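# Move deep-well plate into plate washer carrier

## Task

Take the deep-well plate off the shelved bench beside the door and set it in the plate washer's carrier, which sits on the shelved bench beside the window. It must rest level on the carrier floor, within the corner stops, with its labelled short edge at the carrier end marked A1. The plate must never contact the floor, and the robot must not tip over or finish leaning. At the end the gripper must have released the plate and moved away, so that nothing the robot does is holding the plate in place.

## Robot and tools

Robot: a Hello Robot Stretch 3 with one arm. It has a two-wheeled base 0.33 m long and 0.34 m wide, a lift that slides up a mast, and a telescoping arm that reaches out to the robot's right side. The wrist can yaw, pitch and roll, and a gripper sits on the end of it. The arm cannot reach forward. To move the gripper forward or back, drive the base. An on-the-spot turn pivots about the point midway between the wheels, 0.05 m behind the front edge. With the arm pulled in and the wrist folded, that turn sweeps a circle of radius 0.28 m. An unfolded, level wrist reaches beyond that circle.

Frames: the base frame has its origin on the floor between the drive wheels, with x forward, y to the left and z up. hand_pose is reported in this frame, at the point where the closed fingertips meet. Odometry is the base frame as it stood when the scene began. Heading is positive to the left and runs from -3.142 to 3.142.

execute_actions takes "actions", a list run in order. An empty list just returns the current state and images. Each action can contain "robot", "steps" (1 to 450 control steps at 30 per second, default 1) and "until". An action with only "steps" simply waits. "robot" can be one command, a queue (a list of up to 8 commands and {"pause_s": s} waits of at most 15 s, run one after another), or {"stop": true}, which brakes everything and clears the queue. A command can contain these keys:
- "base": exactly one of {"translate_m": d} or {"rotate_rad": d}. Both are offsets from wherever the base is when that command begins. translate_m is in metres, forward positive, with |d| at most 1. rotate_rad is in radians, counter-clockwise (left) positive, with |d| at most 3.2. The base cannot move sideways.
- "joints": absolute targets given by name. Any joint left out keeps its previous target. The ranges are: lift_m 0 to 1.1 (height of the arm on the mast); arm_m 0 to 0.52 (extension); wrist_yaw_rad -1.345 to 4.42 (0 is along the arm, positive swings toward the front, 3.0 is folded over the base); wrist_pitch_rad -1.57 to 0.451 (negative tips the fingertips down); wrist_roll_rad -2.911 to 2.911; gripper_m -0.089 to 0.179 (larger means wider; the real fingertip gap is about 0.007 less when nearly shut and 0.025 less when fully open); head_pan_rad -3.953 to 1.73 (-1.57 looks along the arm); head_tilt_rad -1.53 to 0.419 (negative looks down).
- "contact_limits": {"arm_m": effort %, 1 to 100}, the effort at which arm motion halts. A lower number is gentler. It applies until the next arm command.
A new command takes over at once and discards the remainder of any older queue. If any value is invalid or out of range, the whole call is rejected and nothing runs.

"until" ends an action early. {"robot": {"status": "ended"}} waits until nothing reports "moving" and no queue is running. You can also test fields with conditions such as [">", 0.3] or ["!=", "moving"]. {"any": {"status": "ended"}} fires as soon as a single motion ends.

zoom_image: camera (head_camera, nav_camera or wrist_camera) and region [x0, y0, x1, y1] in image pixels, measured from the top-left corner, at most 504 by 504. It returns an enlarged view of that camera's last image. head_camera and nav_camera both sit on the pan/tilt head. wrist_camera rides on the gripper.

finished_scene: scene (the current scene number). It ends the scene for good. Call it only once every motion has stopped and the plate is resting on its own.

Results: base_status and joint_status can read moving, done, off_target (blocked short of its goal and possibly still pushing), contact_stop (the lift or arm hit something and has gone slack), time_out, stopped, not_commanded, or torque_fault (a wrist servo has switched off for 10 s and is limp). The bracket after base_status shows distance travelled against the goal. Other fields: joint_goals; measured_speeds; motor_effort in % with its peak in brackets; refusals, queue and queue_left; lidar_m (12 sectors of 30 degrees, starting straight ahead and going counter-clockwise, in a plane 0.17 m up); wrist_depth_mm and head_depth_mm (7x7 grids of median depths); base_tilt in degrees; and on_its_own, which reports goals the robot changed itself, slack or switched-off joints, loads, and any lean. Lines beginning "refused:" or "dropped:" explain rejected goals or abandoned queue items.

Gripping: to grasp, command gripper_m below the plate's width. To let go, command at least 0.02 above the value where the fingers made contact. Neither the reading nor "done" proves that something is held, so check with the cameras.

Speed: the base only reaches full speed when stowed (lift_m under 0.30, arm_m under 0.03, wrist_yaw_rad above 2.54). Otherwise it is held to 0.10 m/s and 0.63 rad/s.

Self-collision: fold or unfold the wrist only with lift_m between 0.32 and 0.95, wrist_pitch_rad -0.4 and roll near 0. Once it is folded, the lift may go down to 0.25. If yaw is below -0.4, keep pitch at -0.5 or lower.

Things to avoid: letting the plate touch the floor or get dropped; pushing hard against fixed objects with the gripper more than about 0.45 m up, since the robot can tip; pushing again after a contact_stop; driving while the gripper is caught on something; and bumping furniture while driving, especially in reverse. If the robot tilts, reverse the last move in small steps, pull the gripper free, and if it is still leaning, lower lift_m to about 0.2. Avoid sustained strain on the wrist, which causes torque faults. Loose objects may sometimes be nudged by outside pushes.

Each tool is called in YAML: its name, and indented under it one key for each argument.

## Session

execute_actions:
  actions: []

Scene clock: 0.00 s.
robot.base_odometry: x=+0.000 y=+0.000 heading=+0.000 (m, m, rad; robot's odometry frame)
robot.turned_by_wheels: +0.000 (rad since the last result)
robot.turned_by_imu: +0.000 (rad since the last result)
robot.base_tilt: forward=-1.1 right=+0.5 (deg)
robot.lidar_m: 1.66 1.98 1.36 2.08 1.11 1.11 1.23 1.93 2.35 2.12 1.60 1.60
robot.head_depth_mm: 1837 1999 2008 2013 2026 2010 1949 / 1834 2148 2166 2182 2165 2073 1866 / 1823 2326 2372 2384 2316 2174 1899 / 1816 2545 2584 2600 2642 2621 1995 / 1814 2633 2726 2710 2726 2685 2005 / 1803 2390 2426 2427 2444 1594 1827 / 1802 2214 2205 2213 2168 1594 1994
robot.base_status: not_commanded
robot.joint_positions: lift_m=+0.364 arm_m=+0.001 wrist_yaw_rad=+2.825 wrist_pitch_rad=-0.616 wrist_roll_rad=-0.006 gripper_m=+0.037 head_pan_rad=+0.005 head_tilt_rad=-0.014
robot.joint_goals: lift_m=+0.364 arm_m=+0.001 wrist_yaw_rad=+2.825 wrist_pitch_rad=-0.616 wrist_roll_rad=-0.006 gripper_m=+0.037 head_pan_rad=+0.005 head_tilt_rad=-0.014
robot.joint_status: lift_m=not_commanded arm_m=not_commanded wrist_yaw_rad=not_commanded wrist_pitch_rad=not_commanded wrist_roll_rad=not_commanded gripper_m=not_commanded head_pan_rad=not_commanded head_tilt_rad=not_commanded
robot.measured_speeds: translate_m=+0.000 rotate_rad=+0.000 lift_m=+0.000 arm_m=+0.000 wrist_yaw_rad=+0.000 wrist_pitch_rad=+0.000 wrist_roll_rad=+0.000 head_pan_rad=+0.000 head_tilt_rad=+0.000
robot: refusals=0 queue=idle queue_left=0
robot.motor_effort: left_wheel=+0 right_wheel=+1 lift_m=+19 arm_m=-1 wrist_yaw_rad=+1 wrist_pitch_rad=+4 wrist_roll_rad=+0 gripper_m=+0 head_pan_rad=-1 head_tilt_rad=+2 (%)
robot.hand_pose: x=+0.0396 y=+0.0400 z=+0.3347 quat_wxyz=(+0.318, +0.697, +0.107, +0.634) (m; robot's base frame)
robot.wrist_depth_mm: - - - - - - - / - 976 973 - - - - / 768 786 795 812 826 833 820 / 670 - 684 680 688 693 686 / 589 - 602 602 603 613 603 / 520 533 - 532 535 541 532 / - - - 483 463 479 476
pictures: head_camera (sideways: a quarter turn clockwise sets it upright), nav_camera (sideways: a quarter turn counterclockwise sets it upright), wrist_camera
Images, in order (width x height): head_camera 896x504, nav_camera 672x504, wrist_camera 644x364.

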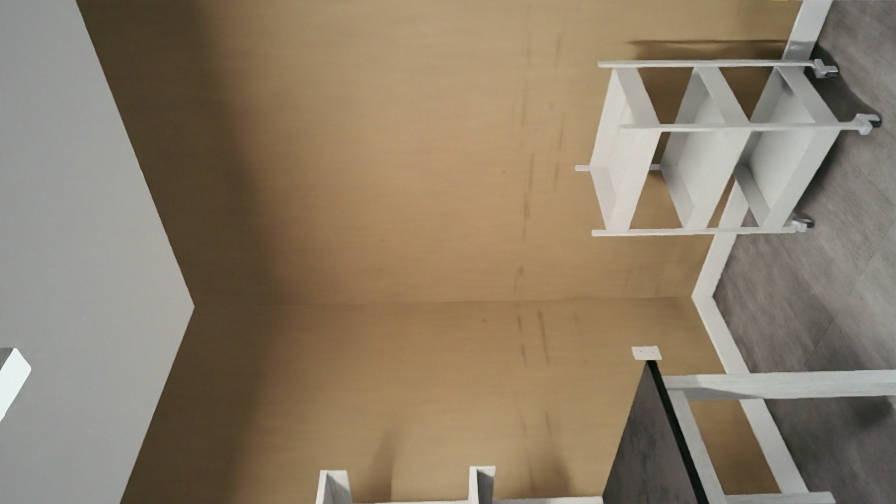

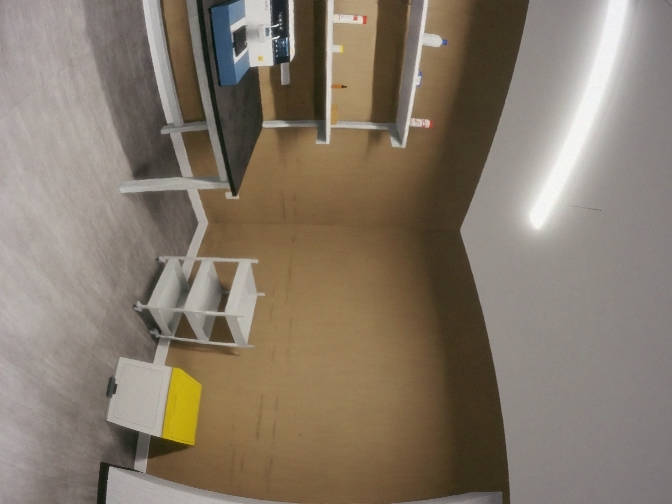

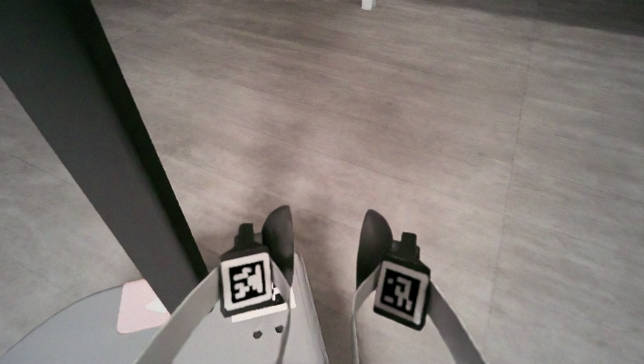

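execute_actions:
  actions:
    - {"robot":{"joints":{"head_pan_rad":0.8,"head_tilt_rad":-0.3}},"steps":450,"until":{"robot":{"status":"ended"}}}

execute_actions:
  actions:
    - {"robot":{"joints":{"head_pan_rad":1.7,"head_tilt_rad":-0.3}},"steps":450,"until":{"robot":{"status":"ended"}}}

execute_actions:
  actions:
    - {"robot":{"joints":{"head_pan_rad":-1.3,"head_tilt_rad":-0.3}},"steps":450,"until":{"robot":{"status":"ended"}}}

execute_actions:
  actions:
    - {"robot":{"joints":{"head_pan_rad":-2.7,"head_tilt_rad":-0.3}},"steps":450,"until":{"robot":{"status":"ended"}}}

Scene clock: 3.43 s.
robot.base_odometry: x=+0.000 y=+0.000 heading=+0.000 (m, m, rad; robot's odometry frame)
robot.turned_by_wheels: +0.000 (rad since the last result)
robot.turned_by_imu: -0.001 (rad since the last result)
robot.base_tilt: forward=-1.2 right=+0.5 (deg)
robot.lidar_m: 1.65 1.98 1.36 2.08 1.11 1.11 1.23 1.93 2.34 2.12 1.60 1.60
robot.head_depth_mm: 1801 1918 2054 1737 2248 1823 1427 / 1777 1906 2002 1569 2279 1821 1434 / 1748 1896 1963 1464 2260 1821 1435 / 1764 1884 1972 1546 2195 1841 1437 / 1741 1858 1970 1791 2203 1847 1438 / 1729 1849 1955 1809 2118 1846 1439 / 1716 1831 1927 2027 1464 1713 1439
robot.base_status: not_commanded
robot.joint_positions: lift_m=+0.364 arm_m=+0.001 wrist_yaw_rad=+2.825 wrist_pitch_rad=-0.616 wrist_roll_rad=-0.006 gripper_m=+0.037 head_pan_rad=+0.793 head_tilt_rad=-0.296
robot.joint_goals: lift_m=+0.364 arm_m=+0.001 wrist_yaw_rad=+2.825 wrist_pitch_rad=-0.616 wrist_roll_rad=-0.006 gripper_m=+0.037 head_pan_rad=+0.800 head_tilt_rad=-0.300
robot.joint_status: lift_m=not_commanded arm_m=not_commanded wrist_yaw_rad=not_commanded wrist_pitch_rad=not_commanded wrist_roll_rad=not_commanded gripper_m=not_commanded head_pan_rad=done head_tilt_rad=done
robot.measured_speeds: translate_m=+0.000 rotate_rad=+0.000 lift_m=+0.000 arm_m=+0.000 wrist_yaw_rad=+0.000 wrist_pitch_rad=+0.000 wrist_roll_rad=+0.000 head_pan_rad=+0.000 head_tilt_rad=+0.000
robot: refusals=0 queue=done queue_left=0
robot.motor_effort: left_wheel=+1(0) right_wheel=+1(1) lift_m=+20(20) arm_m=-2(1) wrist_yaw_rad=+0(0) wrist_pitch_rad=+4(4) wrist_roll_rad=+0(0) gripper_m=+0(0) head_pan_rad=+3(28) head_tilt_rad=-3(29) (%)
robot.hand_pose: x=+0.0396 y=+0.0400 z=+0.3347 quat_wxyz=(+0.318, +0.697, +0.107, +0.634) (m; robot's base frame)
robot.wrist_depth_mm: - - - - - - - / - 992 973 991 - 978 - / 773 800 811 825 817 814 836 / 679 - 676 689 699 694 696 / 585 - 602 602 611 616 606 / 524 537 - 531 539 520 538 / - - - 467 465 472 479
pictures: head_camera (sideways: a quarter turn clockwise sets it upright), nav_camera (sideways: a quarter turn counterclockwise sets it upright), wrist_camera
camera_calibration (this result's frames):
head_camera: T_world_to_cam=[[-0.226845, -0.217409, -0.949355, 1.25563], [-0.704213, 0.709967, 0.00568164, 0.00435593], [0.672775, 0.669837, -0.314154, 0.356423], [0, 0, 0, 1]] pos_world=[0.0481077, 0.031147, 1.30398]
nav_camera: T_world_to_cam=[[0.175903, 0.212758, 0.961141, -1.20929], [0.718549, -0.695116, 0.0223663, 0.0216103], [0.672863, 0.686693, -0.27515, 0.314654], [0, 0, 0, 1]] pos_world=[-0.0145292, 0.0562386, 1.2484]
Images, in order (width x height): head_camera 896x504, nav_camera 672x504, wrist_camera 644x364.

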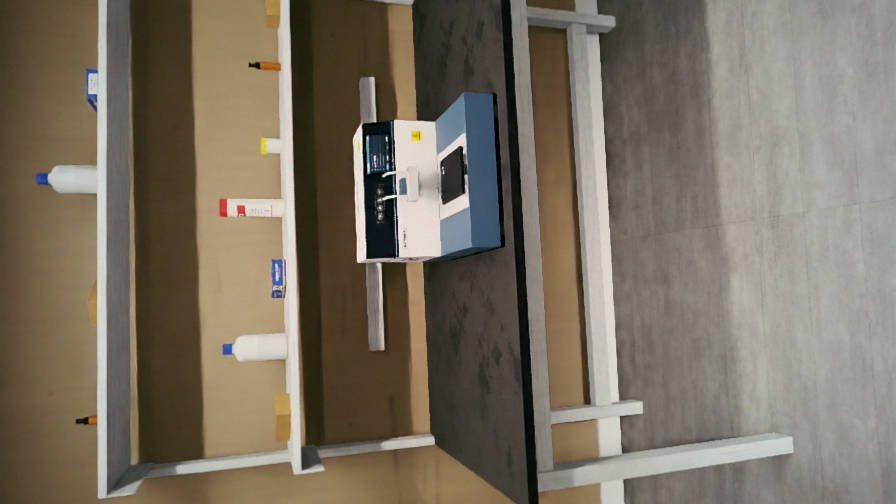

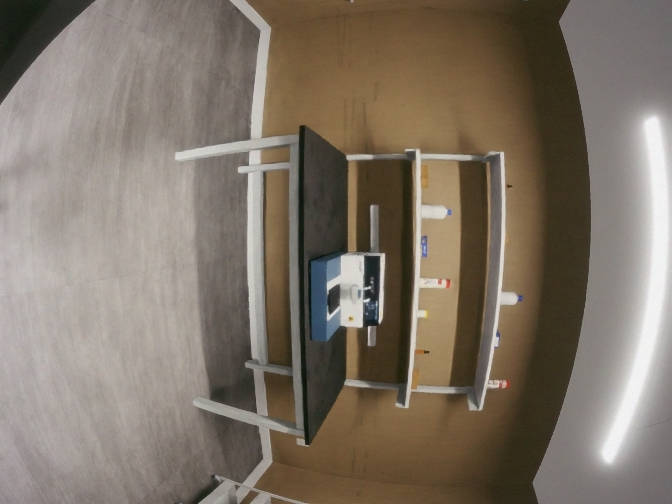

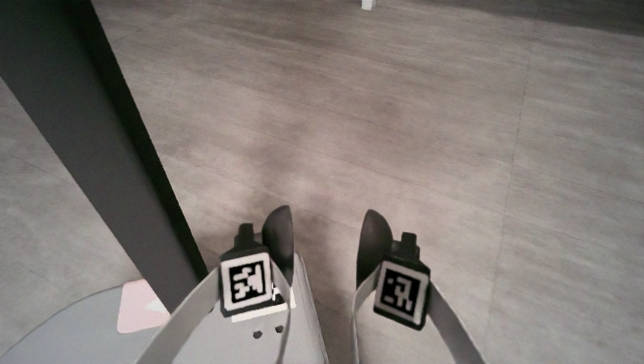

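Scene clock: 4.50 s.
robot.base_odometry: x=+0.000 y=+0.000 heading=+0.000 (m, m, rad; robot's odometry frame)
robot.turned_by_wheels: +0.000 (rad since the last result)
robot.turned_by_imu: +0.000 (rad since the last result)
robot.base_tilt: forward=-1.2 right=+0.5 (deg)
robot.lidar_m: 1.66 1.97 1.37 2.08 1.11 1.11 1.23 1.93 2.35 2.12 1.60 1.60
robot.head_depth_mm: 1969 2051 2162 2268 2329 1814 1421 / 2149 2250 2377 2513 2497 1834 1425 / 2180 2286 2451 2633 2559 1828 1433 / 1963 2095 2205 2344 2419 1849 1432 / 1807 1898 1993 2100 2207 1850 1432 / 1668 1739 1823 1924 2016 1841 1436 / 1545 1626 1708 1798 1898 - -
robot.base_status: not_commanded
robot.joint_positions: lift_m=+0.364 arm_m=+0.001 wrist_yaw_rad=+2.825 wrist_pitch_rad=-0.616 wrist_roll_rad=-0.006 gripper_m=+0.037 head_pan_rad=+1.693 head_tilt_rad=-0.296
robot.joint_goals: lift_m=+0.364 arm_m=+0.001 wrist_yaw_rad=+2.825 wrist_pitch_rad=-0.616 wrist_roll_rad=-0.006 gripper_m=+0.037 head_pan_rad=+1.700 head_tilt_rad=-0.300
robot.joint_status: lift_m=not_commanded arm_m=not_commanded wrist_yaw_rad=not_commanded wrist_pitch_rad=not_commanded wrist_roll_rad=not_commanded gripper_m=not_commanded head_pan_rad=done head_tilt_rad=done
robot.measured_speeds: translate_m=+0.000 rotate_rad=+0.000 lift_m=+0.000 arm_m=+0.000 wrist_yaw_rad=+0.000 wrist_pitch_rad=+0.000 wrist_roll_rad=+0.000 head_pan_rad=+0.000 head_tilt_rad=+0.000
robot: refusals=0 queue=done queue_left=0
robot.motor_effort: left_wheel=+1(1) right_wheel=+1(1) lift_m=+19(20) arm_m=-2(1) wrist_yaw_rad=+0(0) wrist_pitch_rad=+4(4) wrist_roll_rad=+0(0) gripper_m=+0(0) head_pan_rad=+3(27) head_tilt_rad=-2(3) (%)
robot.hand_pose: x=+0.0396 y=+0.0400 z=+0.3347 quat_wxyz=(+0.318, +0.697, +0.107, +0.634) (m; robot's base frame)
robot.wrist_depth_mm: - - - - - - - / - 956 987 992 969 - - / 782 816 779 817 844 824 815 / 669 - 688 693 672 704 712 / 585 - 621 588 619 601 622 / 516 528 - 544 538 525 529 / - - - 471 462 478 476
pictures: head_camera (sideways: a quarter turn clockwise sets it upright), nav_camera (sideways: a quarter turn counterclockwise sets it upright), wrist_camera
camera_calibration (this result's frames):
head_camera: T_world_to_cam=[[0.0293057, -0.312943, -0.94932, 1.25402], [-0.993882, -0.110304, 0.00568035, 0.00612459], [-0.106491, 0.943345, -0.314261, 0.361315], [0, 0, 0, 1]] pos_world=[0.00781417, 0.0522673, 1.30398]
nav_camera: T_world_to_cam=[[-0.0573293, 0.270149, 0.96111, -1.20783], [0.991161, 0.130769, 0.0223653, 0.0199487], [-0.119641, 0.953897, -0.275258, 0.319628], [0, 0, 0, 1]] pos_world=[-0.0507758, 0.0187932, 1.24839]
wrist_camera: T_world_to_cam=[[0.964779, -0.262189, 0.0214285, -0.0345448], [-0.177204, -0.707936, -0.683685, 0.292227], [0.194424, 0.655808, -0.729463, 0.376774], [0, 0, 0, 1]] pos_world=[0.0118578, -0.0492705, 0.475374]
Images, in order (width x height): head_camera 896x504, nav_camera 672x504, wrist_camera 644x364.

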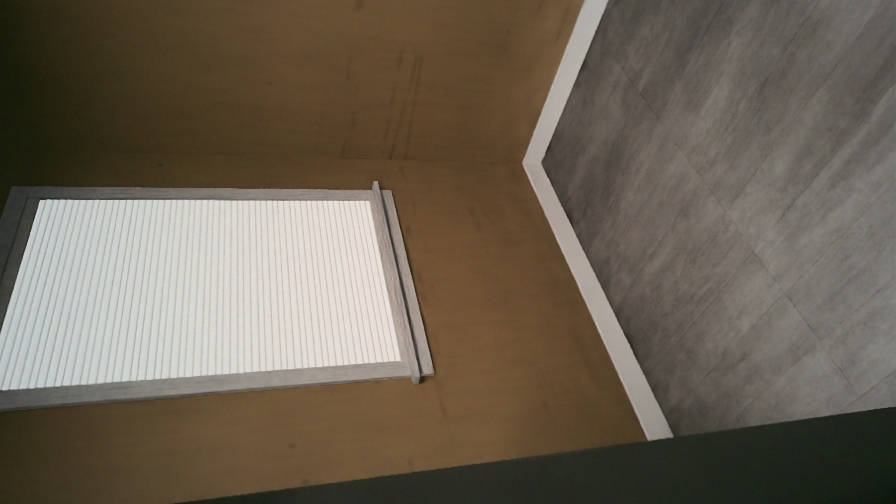

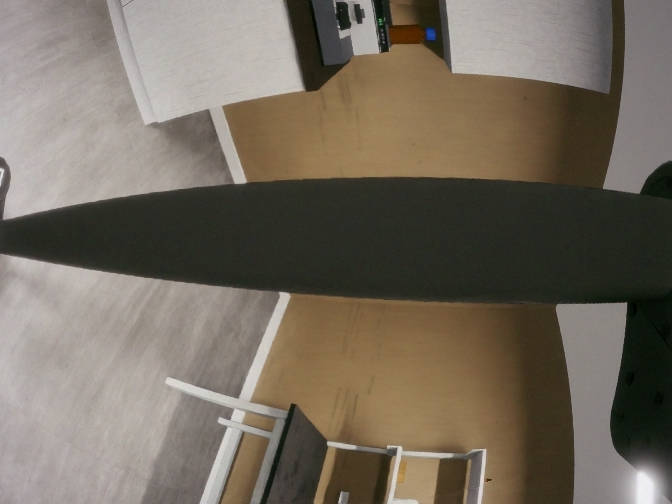

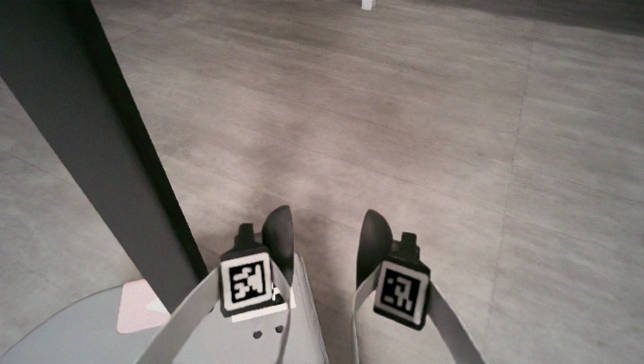

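Scene clock: 6.53 s.
robot.base_odometry: x=+0.000 y=+0.000 heading=+0.000 (m, m, rad; robot's odometry frame)
robot.turned_by_wheels: +0.000 (rad since the last result)
robot.turned_by_imu: +0.000 (rad since the last result)
robot.base_tilt: forward=-1.1 right=+0.5 (deg)
robot.lidar_m: 1.66 1.97 1.37 2.08 1.11 1.11 1.23 1.93 2.35 2.11 1.60 1.60
robot.head_depth_mm: 2596 2749 2922 3070 2525 1820 1421 / 2361 2509 2691 2928 2540 1829 1427 / 2197 2331 2489 2655 2533 1836 1435 / 2051 2142 2281 2414 2306 1847 1435 / 1510 1587 1680 1771 1895 1836 1439 / 1414 1494 1562 1646 1745 1780 1446 / 1342 1403 1474 1560 1627 1714 1441
robot.base_status: not_commanded
robot.joint_positions: lift_m=+0.364 arm_m=+0.001 wrist_yaw_rad=+2.825 wrist_pitch_rad=-0.616 wrist_roll_rad=-0.006 gripper_m=+0.037 head_pan_rad=-1.293 head_tilt_rad=-0.296
robot.joint_goals: lift_m=+0.364 arm_m=+0.001 wrist_yaw_rad=+2.825 wrist_pitch_rad=-0.616 wrist_roll_rad=-0.006 gripper_m=+0.037 head_pan_rad=-1.300 head_tilt_rad=-0.300
robot.joint_status: lift_m=not_commanded arm_m=not_commanded wrist_yaw_rad=not_commanded wrist_pitch_rad=not_commanded wrist_roll_rad=not_commanded gripper_m=not_commanded head_pan_rad=done head_tilt_rad=done
robot.measured_speeds: translate_m=+0.000 rotate_rad=+0.000 lift_m=+0.000 arm_m=+0.000 wrist_yaw_rad=+0.000 wrist_pitch_rad=+0.000 wrist_roll_rad=+0.000 head_pan_rad=+0.000 head_tilt_rad=+0.000
robot: refusals=0 queue=done queue_left=0
robot.motor_effort: left_wheel=+1(1) right_wheel=+1(1) lift_m=+20(19) arm_m=-1(0) wrist_yaw_rad=+0(0) wrist_pitch_rad=+4(5) wrist_roll_rad=+0(0) gripper_m=+0(0) head_pan_rad=-3(31) head_tilt_rad=-3(3) (%)
robot.hand_pose: x=+0.0396 y=+0.0400 z=+0.3347 quat_wxyz=(+0.318, +0.697, +0.107, +0.634) (m; robot's base frame)
robot.wrist_depth_mm: - - - - - - - / - - - - 977 986 994 / 782 806 793 807 823 823 831 / 675 - 684 688 683 680 700 / 587 - 601 591 633 596 613 / 520 536 - 526 535 525 535 / - - - 474 460 480 477
pictures: head_camera (sideways: a quarter turn clockwise sets it upright), nav_camera (sideways: a quarter turn counterclockwise sets it upright), wrist_camera
camera_calibration (this result's frames):
head_camera: T_world_to_cam=[[-0.077636, 0.304738, -0.949267, 1.2546], [0.964657, 0.263447, 0.00567842, -0.00582002], [0.251812, -0.915276, -0.314421, 0.359338], [0, 0, 0, 1]] pos_world=[0.012531, -0.0518988, 1.30397]
nav_camera: T_world_to_cam=[[0.0986679, -0.258111, 0.961064, -1.20872], [-0.958787, -0.283245, 0.0223638, 0.0318455], [0.266444, -0.923662, -0.27542, 0.317485], [0, 0, 0, 1]] pos_world=[0.0652032, -0.00971552, 1.24839]
wrist_camera: T_world_to_cam=[[0.964779, -0.262189, 0.0214284, -0.0345448], [-0.177204, -0.707936, -0.683685, 0.292227], [0.194424, 0.655808, -0.729462, 0.376774], [0, 0, 0, 1]] pos_world=[0.0118578, -0.0492705, 0.475374]
Images, in order (width x height): head_camera 896x504, nav_camera 672x504, wrist_camera 644x364.

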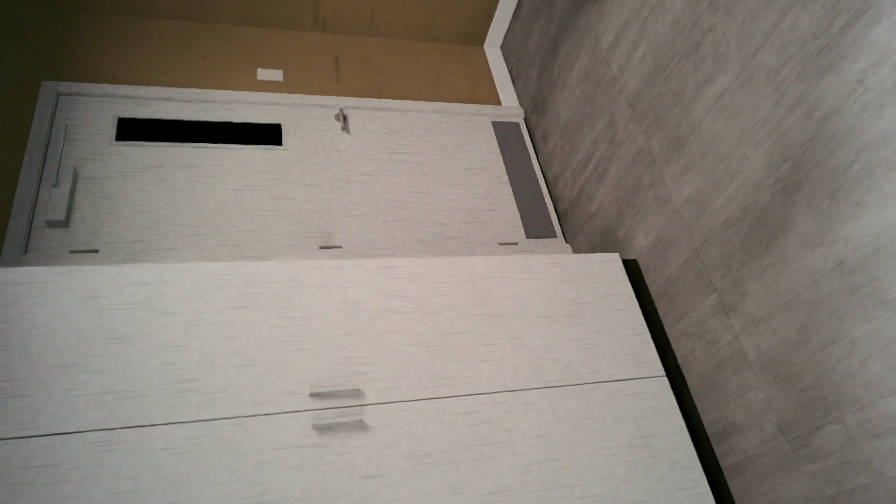

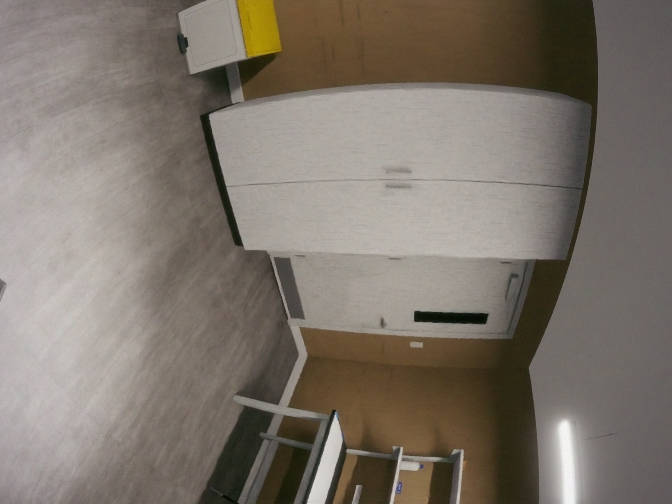

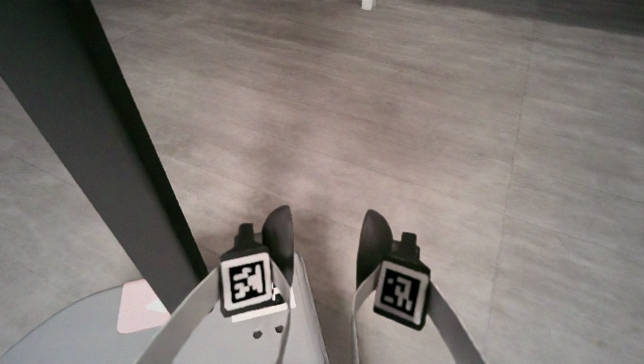

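Scene clock: 7.83 s.
robot.base_odometry: x=+0.000 y=+0.000 heading=+0.000 (m, m, rad; robot's odometry frame)
robot.turned_by_wheels: +0.000 (rad since the last result)
robot.turned_by_imu: +0.000 (rad since the last result)
robot.base_tilt: forward=-1.2 right=+0.5 (deg)
robot.lidar_m: 1.66 1.98 1.37 2.08 1.11 1.11 1.23 1.93 2.36 2.12 1.60 1.60
robot.head_depth_mm: 2121 2160 2301 1568 1609 1686 1421 / 2453 2571 2685 1817 1914 1838 1418 / 2570 2731 2897 3079 2540 1821 1431 / 2454 2587 2754 2931 2543 1835 1435 / 2361 2493 2603 2787 2421 1845 1435 / 2270 2374 2493 2539 2571 1847 1443 / 2178 2274 2380 1998 2338 1865 1440
robot.base_status: not_commanded
robot.joint_positions: lift_m=+0.364 arm_m=+0.001 wrist_yaw_rad=+2.825 wrist_pitch_rad=-0.616 wrist_roll_rad=-0.006 gripper_m=+0.037 head_pan_rad=-2.693 head_tilt_rad=-0.296
robot.joint_goals: lift_m=+0.364 arm_m=+0.001 wrist_yaw_rad=+2.825 wrist_pitch_rad=-0.616 wrist_roll_rad=-0.006 gripper_m=+0.037 head_pan_rad=-2.700 head_tilt_rad=-0.300
robot.joint_status: lift_m=not_commanded arm_m=not_commanded wrist_yaw_rad=not_commanded wrist_pitch_rad=not_commanded wrist_roll_rad=not_commanded gripper_m=not_commanded head_pan_rad=done head_tilt_rad=done
robot.measured_speeds: translate_m=+0.000 rotate_rad=+0.000 lift_m=+0.000 arm_m=+0.000 wrist_yaw_rad=+0.000 wrist_pitch_rad=+0.000 wrist_roll_rad=+0.000 head_pan_rad=+0.000 head_tilt_rad=+0.000
robot: refusals=0 queue=done queue_left=0
robot.motor_effort: left_wheel=+0(0) right_wheel=+1(1) lift_m=+19(20) arm_m=-1(1) wrist_yaw_rad=+0(0) wrist_pitch_rad=+4(4) wrist_roll_rad=+0(0) gripper_m=+0(0) head_pan_rad=-3(30) head_tilt_rad=-2(3) (%)
robot.hand_pose: x=+0.0396 y=+0.0400 z=+0.3347 quat_wxyz=(+0.318, +0.697, +0.107, +0.634) (m; robot's base frame)
robot.wrist_depth_mm: - - - - - - - / - 953 984 - - - - / 780 802 797 834 795 818 816 / 683 - 698 698 707 701 714 / 598 - 614 611 607 596 606 / 517 536 - 527 537 537 540 / - - - 466 464 474 472
pictures: head_camera (sideways: a quarter turn clockwise sets it upright), nav_camera (sideways: a quarter turn counterclockwise sets it upright), wrist_camera
camera_calibration (this result's frames):
head_camera: T_world_to_cam=[[0.287132, 0.128312, -0.949258, 1.25237], [0.42357, -0.905846, 0.00567811, -0.00251897], [-0.859153, -0.403708, -0.314447, 0.366148], [0, 0, 0, 1]] pos_world=[-0.0439507, -0.0151583, 1.30397]
nav_camera: T_world_to_cam=[[-0.237609, -0.141113, 0.961056, -1.20666], [-0.442082, 0.896696, 0.0223635, 0.0286939], [-0.864931, -0.419552, -0.275447, 0.32442], [0, 0, 0, 1]] pos_world=[0.00657252, -0.0598939, 1.24839]
wrist_camera: T_world_to_cam=[[0.964779, -0.262189, 0.0214284, -0.0345448], [-0.177204, -0.707936, -0.683685, 0.292227], [0.194425, 0.655808, -0.729462, 0.376774], [0, 0, 0, 1]] pos_world=[0.0118578, -0.0492705, 0.475374]
Images, in order (width x height): head_camera 896x504, nav_camera 672x504, wrist_camera 644x364.

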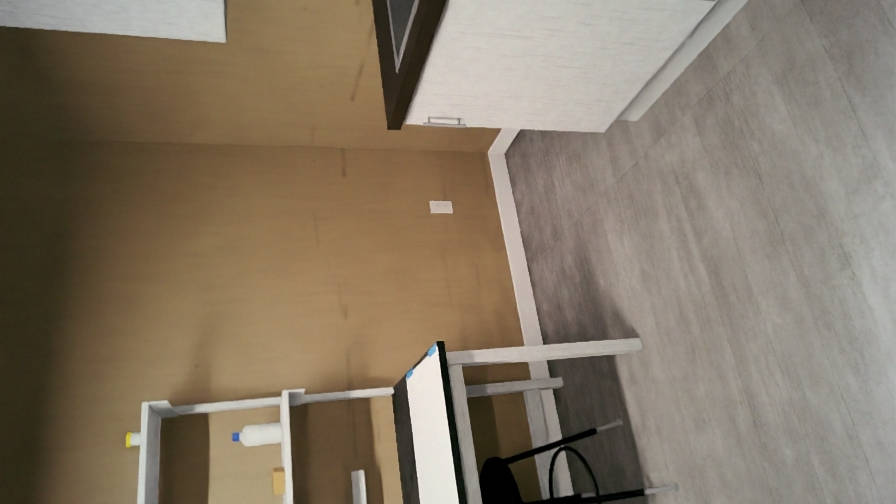

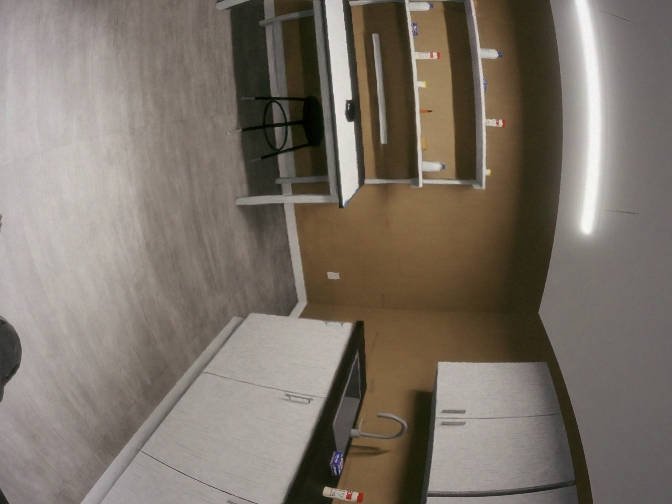

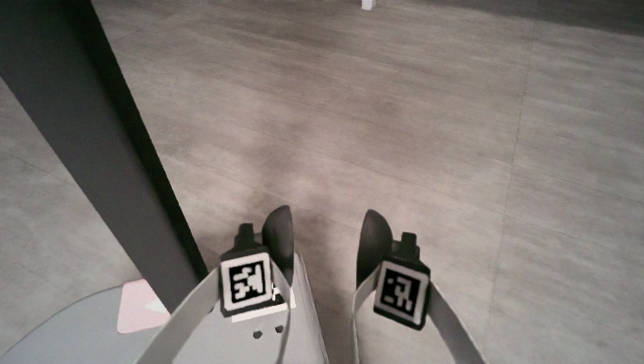

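execute_actions:
  actions:
    - {"robot":{"joints":{"head_pan_rad":-2.2,"head_tilt_rad":-0.3,"lift_m":0.28}},"steps":450,"until":{"robot":{"status":"ended"}}}

zoom_image:
  camera: "head_camera"
  region: [340,170,500,330]

Scene clock: 10.70 s.
robot.base_odometry: x=+0.000 y=+0.000 heading=+0.000 (m, m, rad; robot's odometry frame)
robot.turned_by_wheels: +0.000 (rad since the last result)
robot.turned_by_imu: -0.001 (rad since the last result)
robot.base_tilt: forward=-1.2 right=+0.6 (deg)
robot.lidar_m: 1.66 1.98 1.36 2.08 1.11 1.11 1.23 1.93 2.35 2.12 1.60 1.60
robot.head_depth_mm: 2202 2322 2456 2593 2382 1814 1421 / 2209 2317 2478 2415 2526 1829 1427 / 2231 2377 2516 2158 2542 1837 1428 / 2245 2388 2549 2186 2419 1827 1436 / 2251 2392 2554 2474 2564 1836 1438 / 2284 2414 2592 2502 2582 1854 1443 / 2305 2434 2595 2539 2463 1865 1437
robot.base_status: not_commanded
robot.joint_positions: lift_m=+0.280 arm_m=+0.001 wrist_yaw_rad=+2.825 wrist_pitch_rad=-0.616 wrist_roll_rad=-0.006 gripper_m=+0.037 head_pan_rad=-2.207 head_tilt_rad=-0.296
robot.joint_goals: lift_m=+0.280 arm_m=+0.001 wrist_yaw_rad=+2.825 wrist_pitch_rad=-0.616 wrist_roll_rad=-0.006 gripper_m=+0.037 head_pan_rad=-2.200 head_tilt_rad=-0.300
robot.joint_status: lift_m=done arm_m=not_commanded wrist_yaw_rad=not_commanded wrist_pitch_rad=not_commanded wrist_roll_rad=not_commanded gripper_m=not_commanded head_pan_rad=done head_tilt_rad=done
robot.measured_speeds: translate_m=+0.000 rotate_rad=+0.000 lift_m=+0.000 arm_m=+0.000 wrist_yaw_rad=+0.000 wrist_pitch_rad=+0.000 wrist_roll_rad=+0.000 head_pan_rad=+0.000 head_tilt_rad=+0.000
robot: refusals=0 queue=done queue_left=0
robot.motor_effort: left_wheel=+1(0) right_wheel=+1(1) lift_m=+15(20) arm_m=-1(2) wrist_yaw_rad=+0(0) wrist_pitch_rad=+4(4) wrist_roll_rad=+0(0) gripper_m=+0(0) head_pan_rad=+3(24) head_tilt_rad=-2(1) (%)
robot.hand_pose: x=+0.0396 y=+0.0399 z=+0.2512 quat_wxyz=(+0.318, +0.697, +0.107, +0.634) (m; robot's base frame)
robot.wrist_depth_mm: - - - - - - - / - 817 816 811 815 839 835 / 636 673 661 661 659 681 667 / 556 - 551 558 569 582 579 / 498 - - 492 506 495 491 / - - - 440 441 434 438 / - - - 393 385 389 390
pictures: head_camera (sideways: a quarter turn clockwise sets it upright), nav_camera (sideways: a quarter turn counterclockwise sets it upright), wrist_camera
camera_calibration (this result's frames):
head_camera: T_world_to_cam=[[0.19406, 0.247487, -0.949258, 1.25293], [0.797374, -0.603459, 0.00567811, -0.00479918], [-0.571433, -0.758016, -0.314447, 0.364393], [0, 0, 0, 1]] pos_world=[-0.031091, -0.0367651, 1.30397]
nav_camera: T_world_to_cam=[[-0.144286, -0.235696, 0.961056, -1.20723], [-0.809476, 0.586726, 0.0223635, 0.030935], [-0.569148, -0.774725, -0.275447, 0.322616], [0, 0, 0, 1]] pos_world=[0.0344707, -0.0527504, 1.24839]
wrist_camera: T_world_to_cam=[[0.964782, -0.262179, 0.0214036, -0.0327458], [-0.177307, -0.70825, -0.683333, 0.235011], [0.194315, 0.655472, -0.729793, 0.316022], [0, 0, 0, 1]] pos_world=[0.0118537, -0.049283, 0.391922]
Images, in order (width x height): head_camera 896x504, nav_camera 672x504, wrist_camera 644x364.

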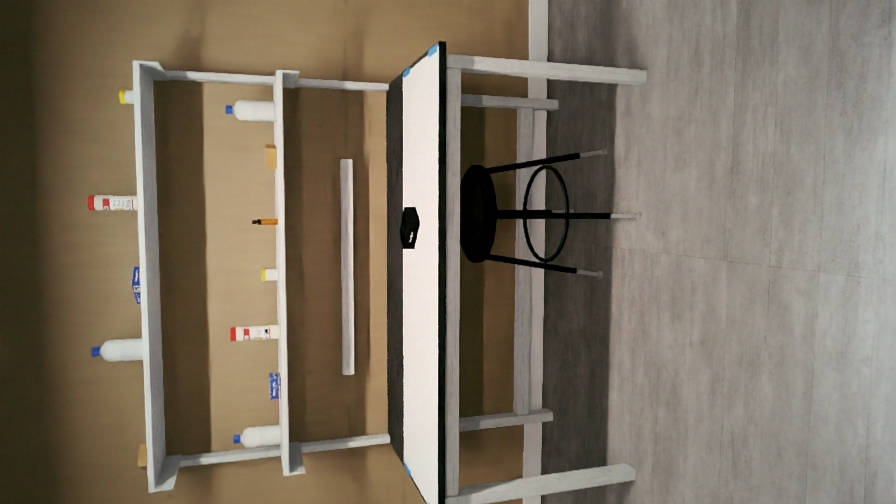

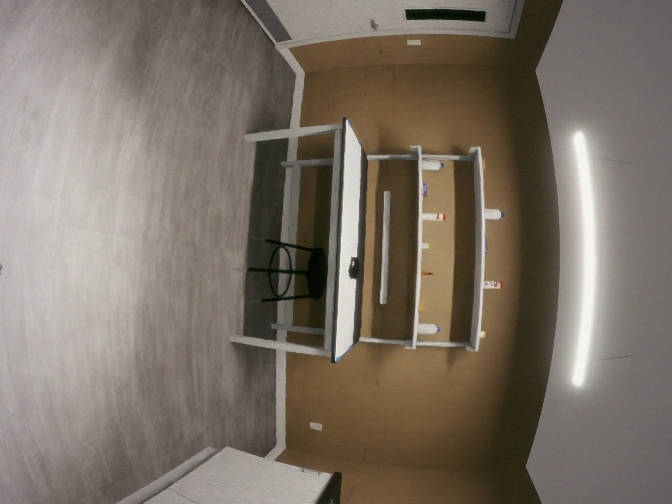

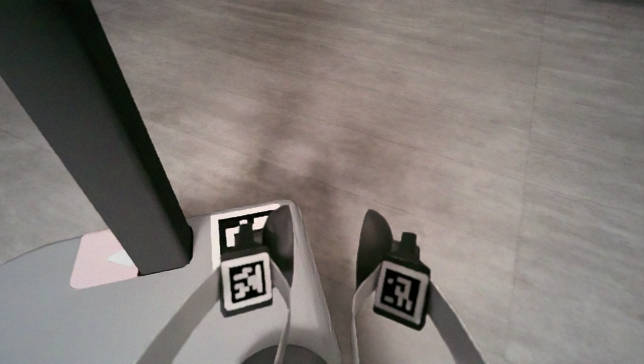

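Region (340, 170, 500, 330) of head_camera's 896x504 image, scaled by 3.150, with more detail than that image has.

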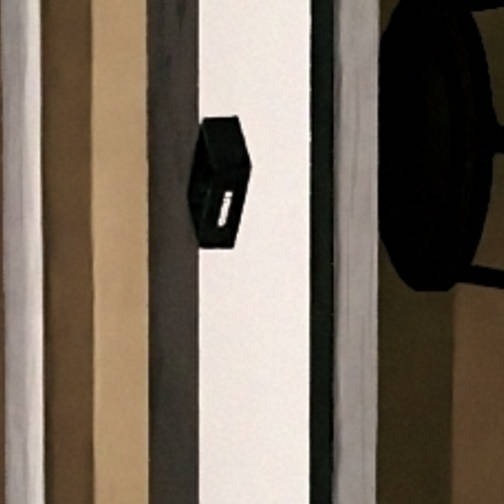

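execute_actions:
  actions:
    - {"robot":{"joints":{"head_pan_rad":0.68,"head_tilt_rad":-0.3}},"steps":450,"until":{"robot":{"status":"ended"}}}

zoom_image:
  camera: "head_camera"
  region: [340,160,520,340]

Scene clock: 15.43 s.
robot.base_odometry: x=+0.000 y=+0.000 heading=+0.000 (m, m, rad; robot's odometry frame)
robot.turned_by_wheels: +0.000 (rad since the last result)
robot.turned_by_imu: -0.001 (rad since the last result)
robot.base_tilt: forward=-1.2 right=+0.5 (deg)
robot.lidar_m: 1.66 1.98 1.37 2.08 1.11 1.11 1.23 1.93 2.35 2.13 1.60 1.60
robot.head_depth_mm: 1901 2026 2164 1739 2425 1821 1428 / 1859 2000 2103 1750 2302 1818 1428 / 1819 1944 2071 1617 2295 1822 1435 / 1766 1916 1973 1474 2271 1836 1429 / 1751 1872 1964 1538 2194 1849 1436 / 1719 1840 1933 1805 2152 1840 1440 / 1680 1814 1899 1826 2012 1864 1450
robot.base_status: not_commanded
robot.joint_positions: lift_m=+0.280 arm_m=+0.001 wrist_yaw_rad=+2.825 wrist_pitch_rad=-0.616 wrist_roll_rad=-0.006 gripper_m=+0.037 head_pan_rad=+0.673 head_tilt_rad=-0.296
robot.joint_goals: lift_m=+0.280 arm_m=+0.001 wrist_yaw_rad=+2.825 wrist_pitch_rad=-0.616 wrist_roll_rad=-0.006 gripper_m=+0.037 head_pan_rad=+0.680 head_tilt_rad=-0.300
robot.joint_status: lift_m=done arm_m=not_commanded wrist_yaw_rad=not_commanded wrist_pitch_rad=not_commanded wrist_roll_rad=not_commanded gripper_m=not_commanded head_pan_rad=done head_tilt_rad=done
robot.measured_speeds: translate_m=+0.000 rotate_rad=+0.000 lift_m=+0.000 arm_m=+0.000 wrist_yaw_rad=+0.000 wrist_pitch_rad=+0.000 wrist_roll_rad=+0.000 head_pan_rad=+0.000 head_tilt_rad=+0.000
robot: refusals=0 queue=done queue_left=0
robot.motor_effort: left_wheel=+0(1) right_wheel=+0(1) lift_m=+15(16) arm_m=+0(1) wrist_yaw_rad=+0(0) wrist_pitch_rad=+4(4) wrist_roll_rad=+0(0) gripper_m=+0(0) head_pan_rad=+2(30) head_tilt_rad=-2(1) (%)
robot.hand_pose: x=+0.0396 y=+0.0399 z=+0.2512 quat_wxyz=(+0.318, +0.697, +0.107, +0.634) (m; robot's base frame)
robot.wrist_depth_mm: - 990 - - - - - / - 809 796 836 813 810 823 / 628 658 675 654 671 678 680 / 557 - 566 555 569 565 573 / 501 - - 492 501 490 501 / - - - 436 433 438 443 / - - - 388 382 391 397
pictures: head_camera (sideways: a quarter turn clockwise sets it upright), nav_camera (sideways: a quarter turn counterclockwise sets it upright), wrist_camera
camera_calibration (this result's frames):
head_camera: T_world_to_cam=[[-0.251469, -0.188872, -0.949258, 1.25565], [-0.614156, 0.789164, 0.00567811, 0.00381118], [0.748048, 0.58442, -0.314447, 0.356345], [0, 0, 0, 1]] pos_world=[0.0515347, 0.0258946, 1.30397]
nav_camera: T_world_to_cam=[[0.200339, 0.190356, 0.961056, -1.20933], [0.630174, -0.776132, 0.0223635, 0.0221531], [0.750163, 0.601153, -0.275447, 0.314568], [0, 0, 0, 1]] pos_world=[-0.00766141, 0.0582934, 1.24839]
wrist_camera: T_world_to_cam=[[0.964782, -0.26218, 0.0214036, -0.0327458], [-0.177307, -0.70825, -0.683333, 0.235011], [0.194315, 0.655472, -0.729793, 0.316022], [0, 0, 0, 1]] pos_world=[0.0118538, -0.049283, 0.391922]
Images, in order (width x height): head_camera 896x504, nav_camera 672x504, wrist_camera 644x364.

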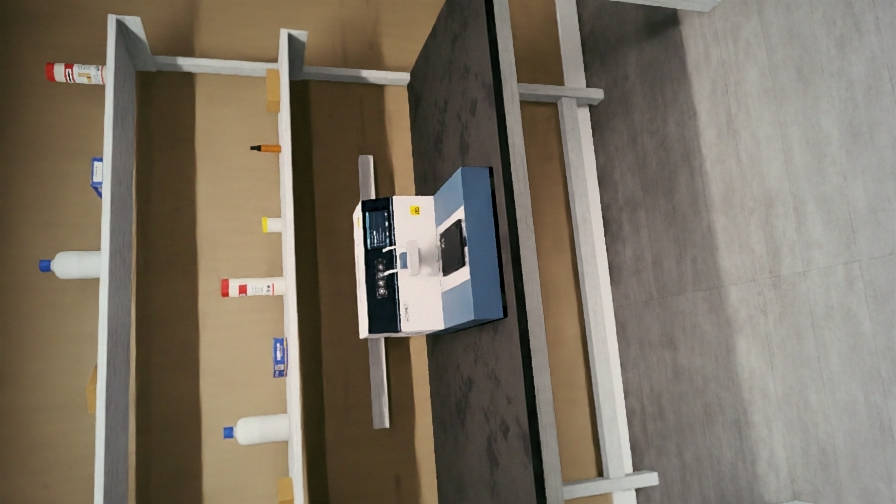

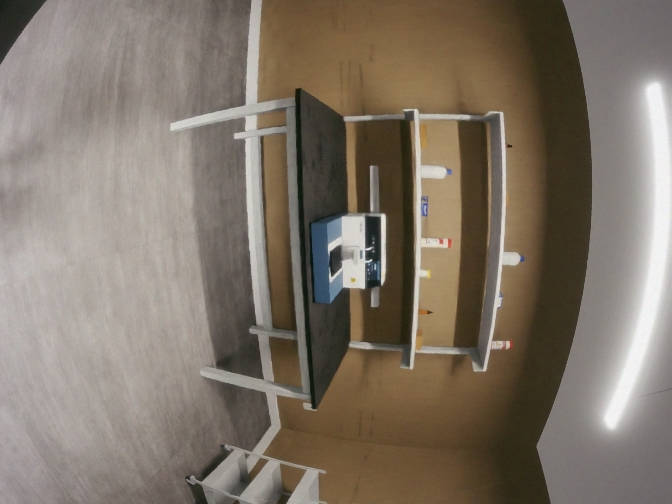

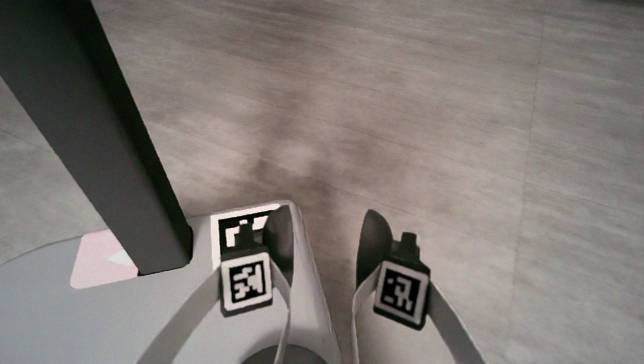

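Region (340, 160, 520, 340) of head_camera's 896x504 image, scaled by 2.800, with more detail than that image has.

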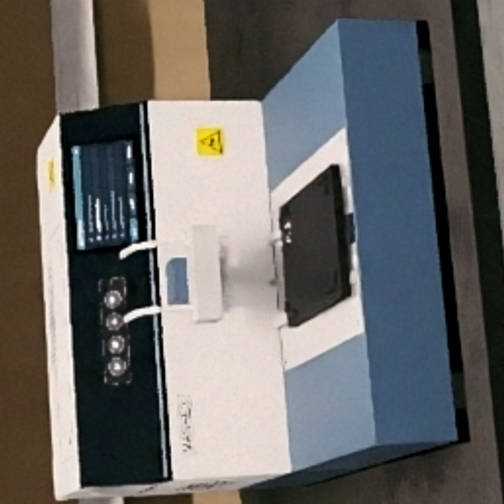

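execute_actions:
  actions:
    - {"robot":[{"base":{"rotate_rad":-2.219},"joints":{"head_pan_rad":0,"head_tilt_rad":-0.6}},{"base":{"translate_m":1.0}},{"base":{"translate_m":0.56}}],"steps":450,"until":{"robot":{"status":"ended"}}}

Scene clock: 38.33 s.
robot.base_odometry: x=-0.942 y=-1.244 heading=-2.219 (m, m, rad; robot's odometry frame)
robot.turned_by_wheels: -2.219 (rad since the last result)
robot.turned_by_imu: -2.218 (rad since the last result)
robot.base_tilt: forward=-1.2 right=+0.6 (deg)
robot.lidar_m: 0.59 1.05 0.89 1.56 1.56 2.34 2.91 1.62 1.26 1.24 0.65 0.38
robot.head_depth_mm: 836 957 1070 918 705 575 519 / 836 966 1082 922 685 576 758 / 851 973 1097 923 689 578 882 / 852 982 1111 930 713 579 1105 / 857 997 1120 932 716 581 1129 / 876 1003 1133 936 717 582 1131 / 712 1016 1136 939 719 584 1137
robot.base_status: done (translate_m +0.5600 of +0.5600)
robot.joint_positions: lift_m=+0.280 arm_m=+0.001 wrist_yaw_rad=+2.825 wrist_pitch_rad=-0.617 wrist_roll_rad=-0.006 gripper_m=+0.037 head_pan_rad=+0.007 head_tilt_rad=-0.594
robot.joint_goals: lift_m=+0.280 arm_m=+0.001 wrist_yaw_rad=+2.825 wrist_pitch_rad=-0.617 wrist_roll_rad=-0.006 gripper_m=+0.037 head_pan_rad=+0.000 head_tilt_rad=-0.600
robot.joint_status: lift_m=done arm_m=not_commanded wrist_yaw_rad=not_commanded wrist_pitch_rad=not_commanded wrist_roll_rad=not_commanded gripper_m=not_commanded head_pan_rad=done head_tilt_rad=done
robot.measured_speeds: translate_m=+0.000 rotate_rad=+0.000 lift_m=+0.000 arm_m=+0.000 wrist_yaw_rad=+0.000 wrist_pitch_rad=+0.000 wrist_roll_rad=+0.000 head_pan_rad=+0.000 head_tilt_rad=+0.000
robot: refusals=0 queue=done queue_left=0
robot.motor_effort: left_wheel=+1(11) right_wheel=+0(8) lift_m=+15(15) arm_m=-1(1) wrist_yaw_rad=+0(0) wrist_pitch_rad=+4(4) wrist_roll_rad=+0(0) gripper_m=+0(0) head_pan_rad=-3(30) head_tilt_rad=-3(30) (%)
robot.hand_pose: x=+0.0396 y=+0.0399 z=+0.2511 quat_wxyz=(+0.318, +0.697, +0.107, +0.634) (m; robot's base frame)
robot.wrist_depth_mm: - - - - - - - / - 799 792 822 807 836 818 / 621 662 658 677 675 670 669 / 552 - 551 571 561 570 562 / 492 - - 497 509 495 491 / - - - 432 436 433 440 / - - - 391 381 390 397
pictures: head_camera (sideways: a quarter turn clockwise sets it upright), nav_camera (sideways: a quarter turn counterclockwise sets it upright), wrist_camera
camera_calibration (this result's frames):
head_camera: T_world_to_cam=[[-0.57883, 0.00495375, -0.815434, 1.08308], [0.00563193, 0.999982, 0.00207709, 0.0047201], [0.815429, -0.00339018, -0.578847, 0.699979], [0, 0, 0, 1]] pos_world=[0.0561087, -0.00771226, 1.28835]
nav_camera: T_world_to_cam=[[0.54471, 0.0278313, 0.838163, -1.05109], [0.0223269, -0.999576, 0.0186811, 0.0306631], [0.838327, 0.00853784, -0.5451, 0.66493], [0, 0, 0, 1]] pos_world=[0.0144247, 0.0542262, 1.24286]
wrist_camera: T_world_to_cam=[[0.964783, -0.262177, 0.0213984, -0.0327504], [-0.177329, -0.70832, -0.683255, 0.234937], [0.194291, 0.655398, -0.729866, 0.31605], [0, 0, 0, 1]] pos_world=[0.0118528, -0.0493143, 0.391897]
Images, in order (width x height): head_camera 896x504, nav_camera 672x504, wrist_camera 644x364.

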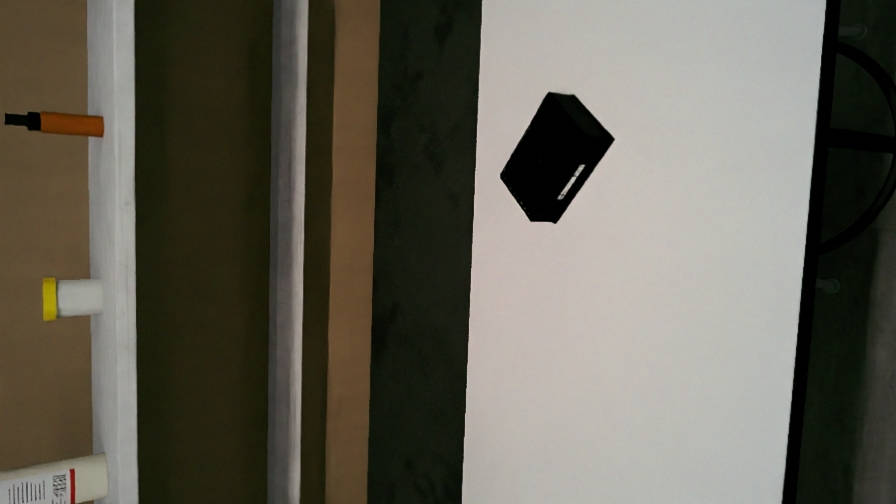

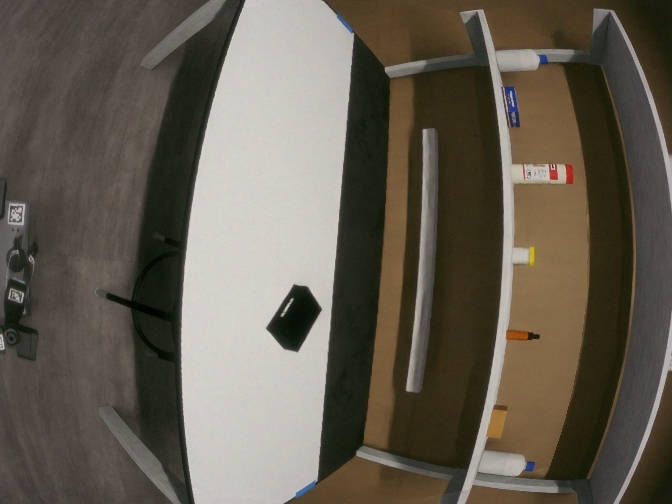

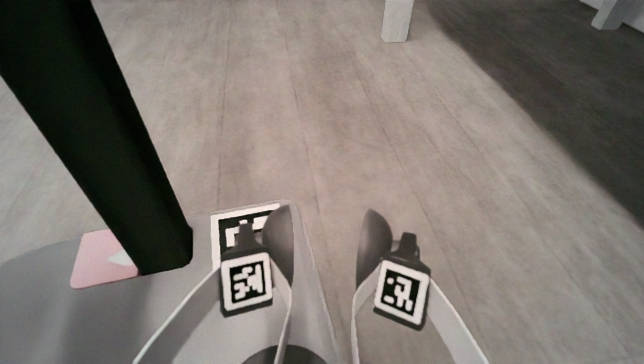

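zoom_image:
  camera: "head_camera"
  region: [485,80,635,230]

Region (485, 80, 635, 230) of head_camera's 896x504 image, scaled by 3.360, with more detail than that image has.

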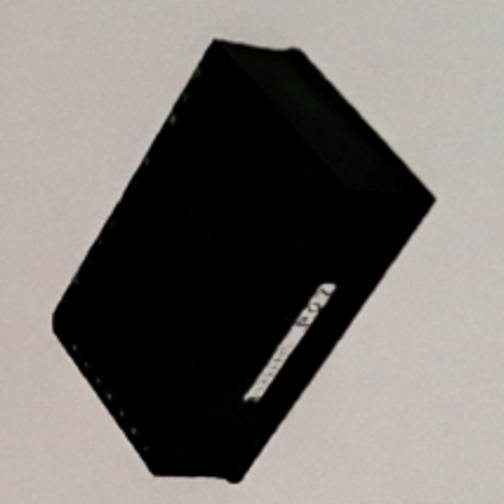

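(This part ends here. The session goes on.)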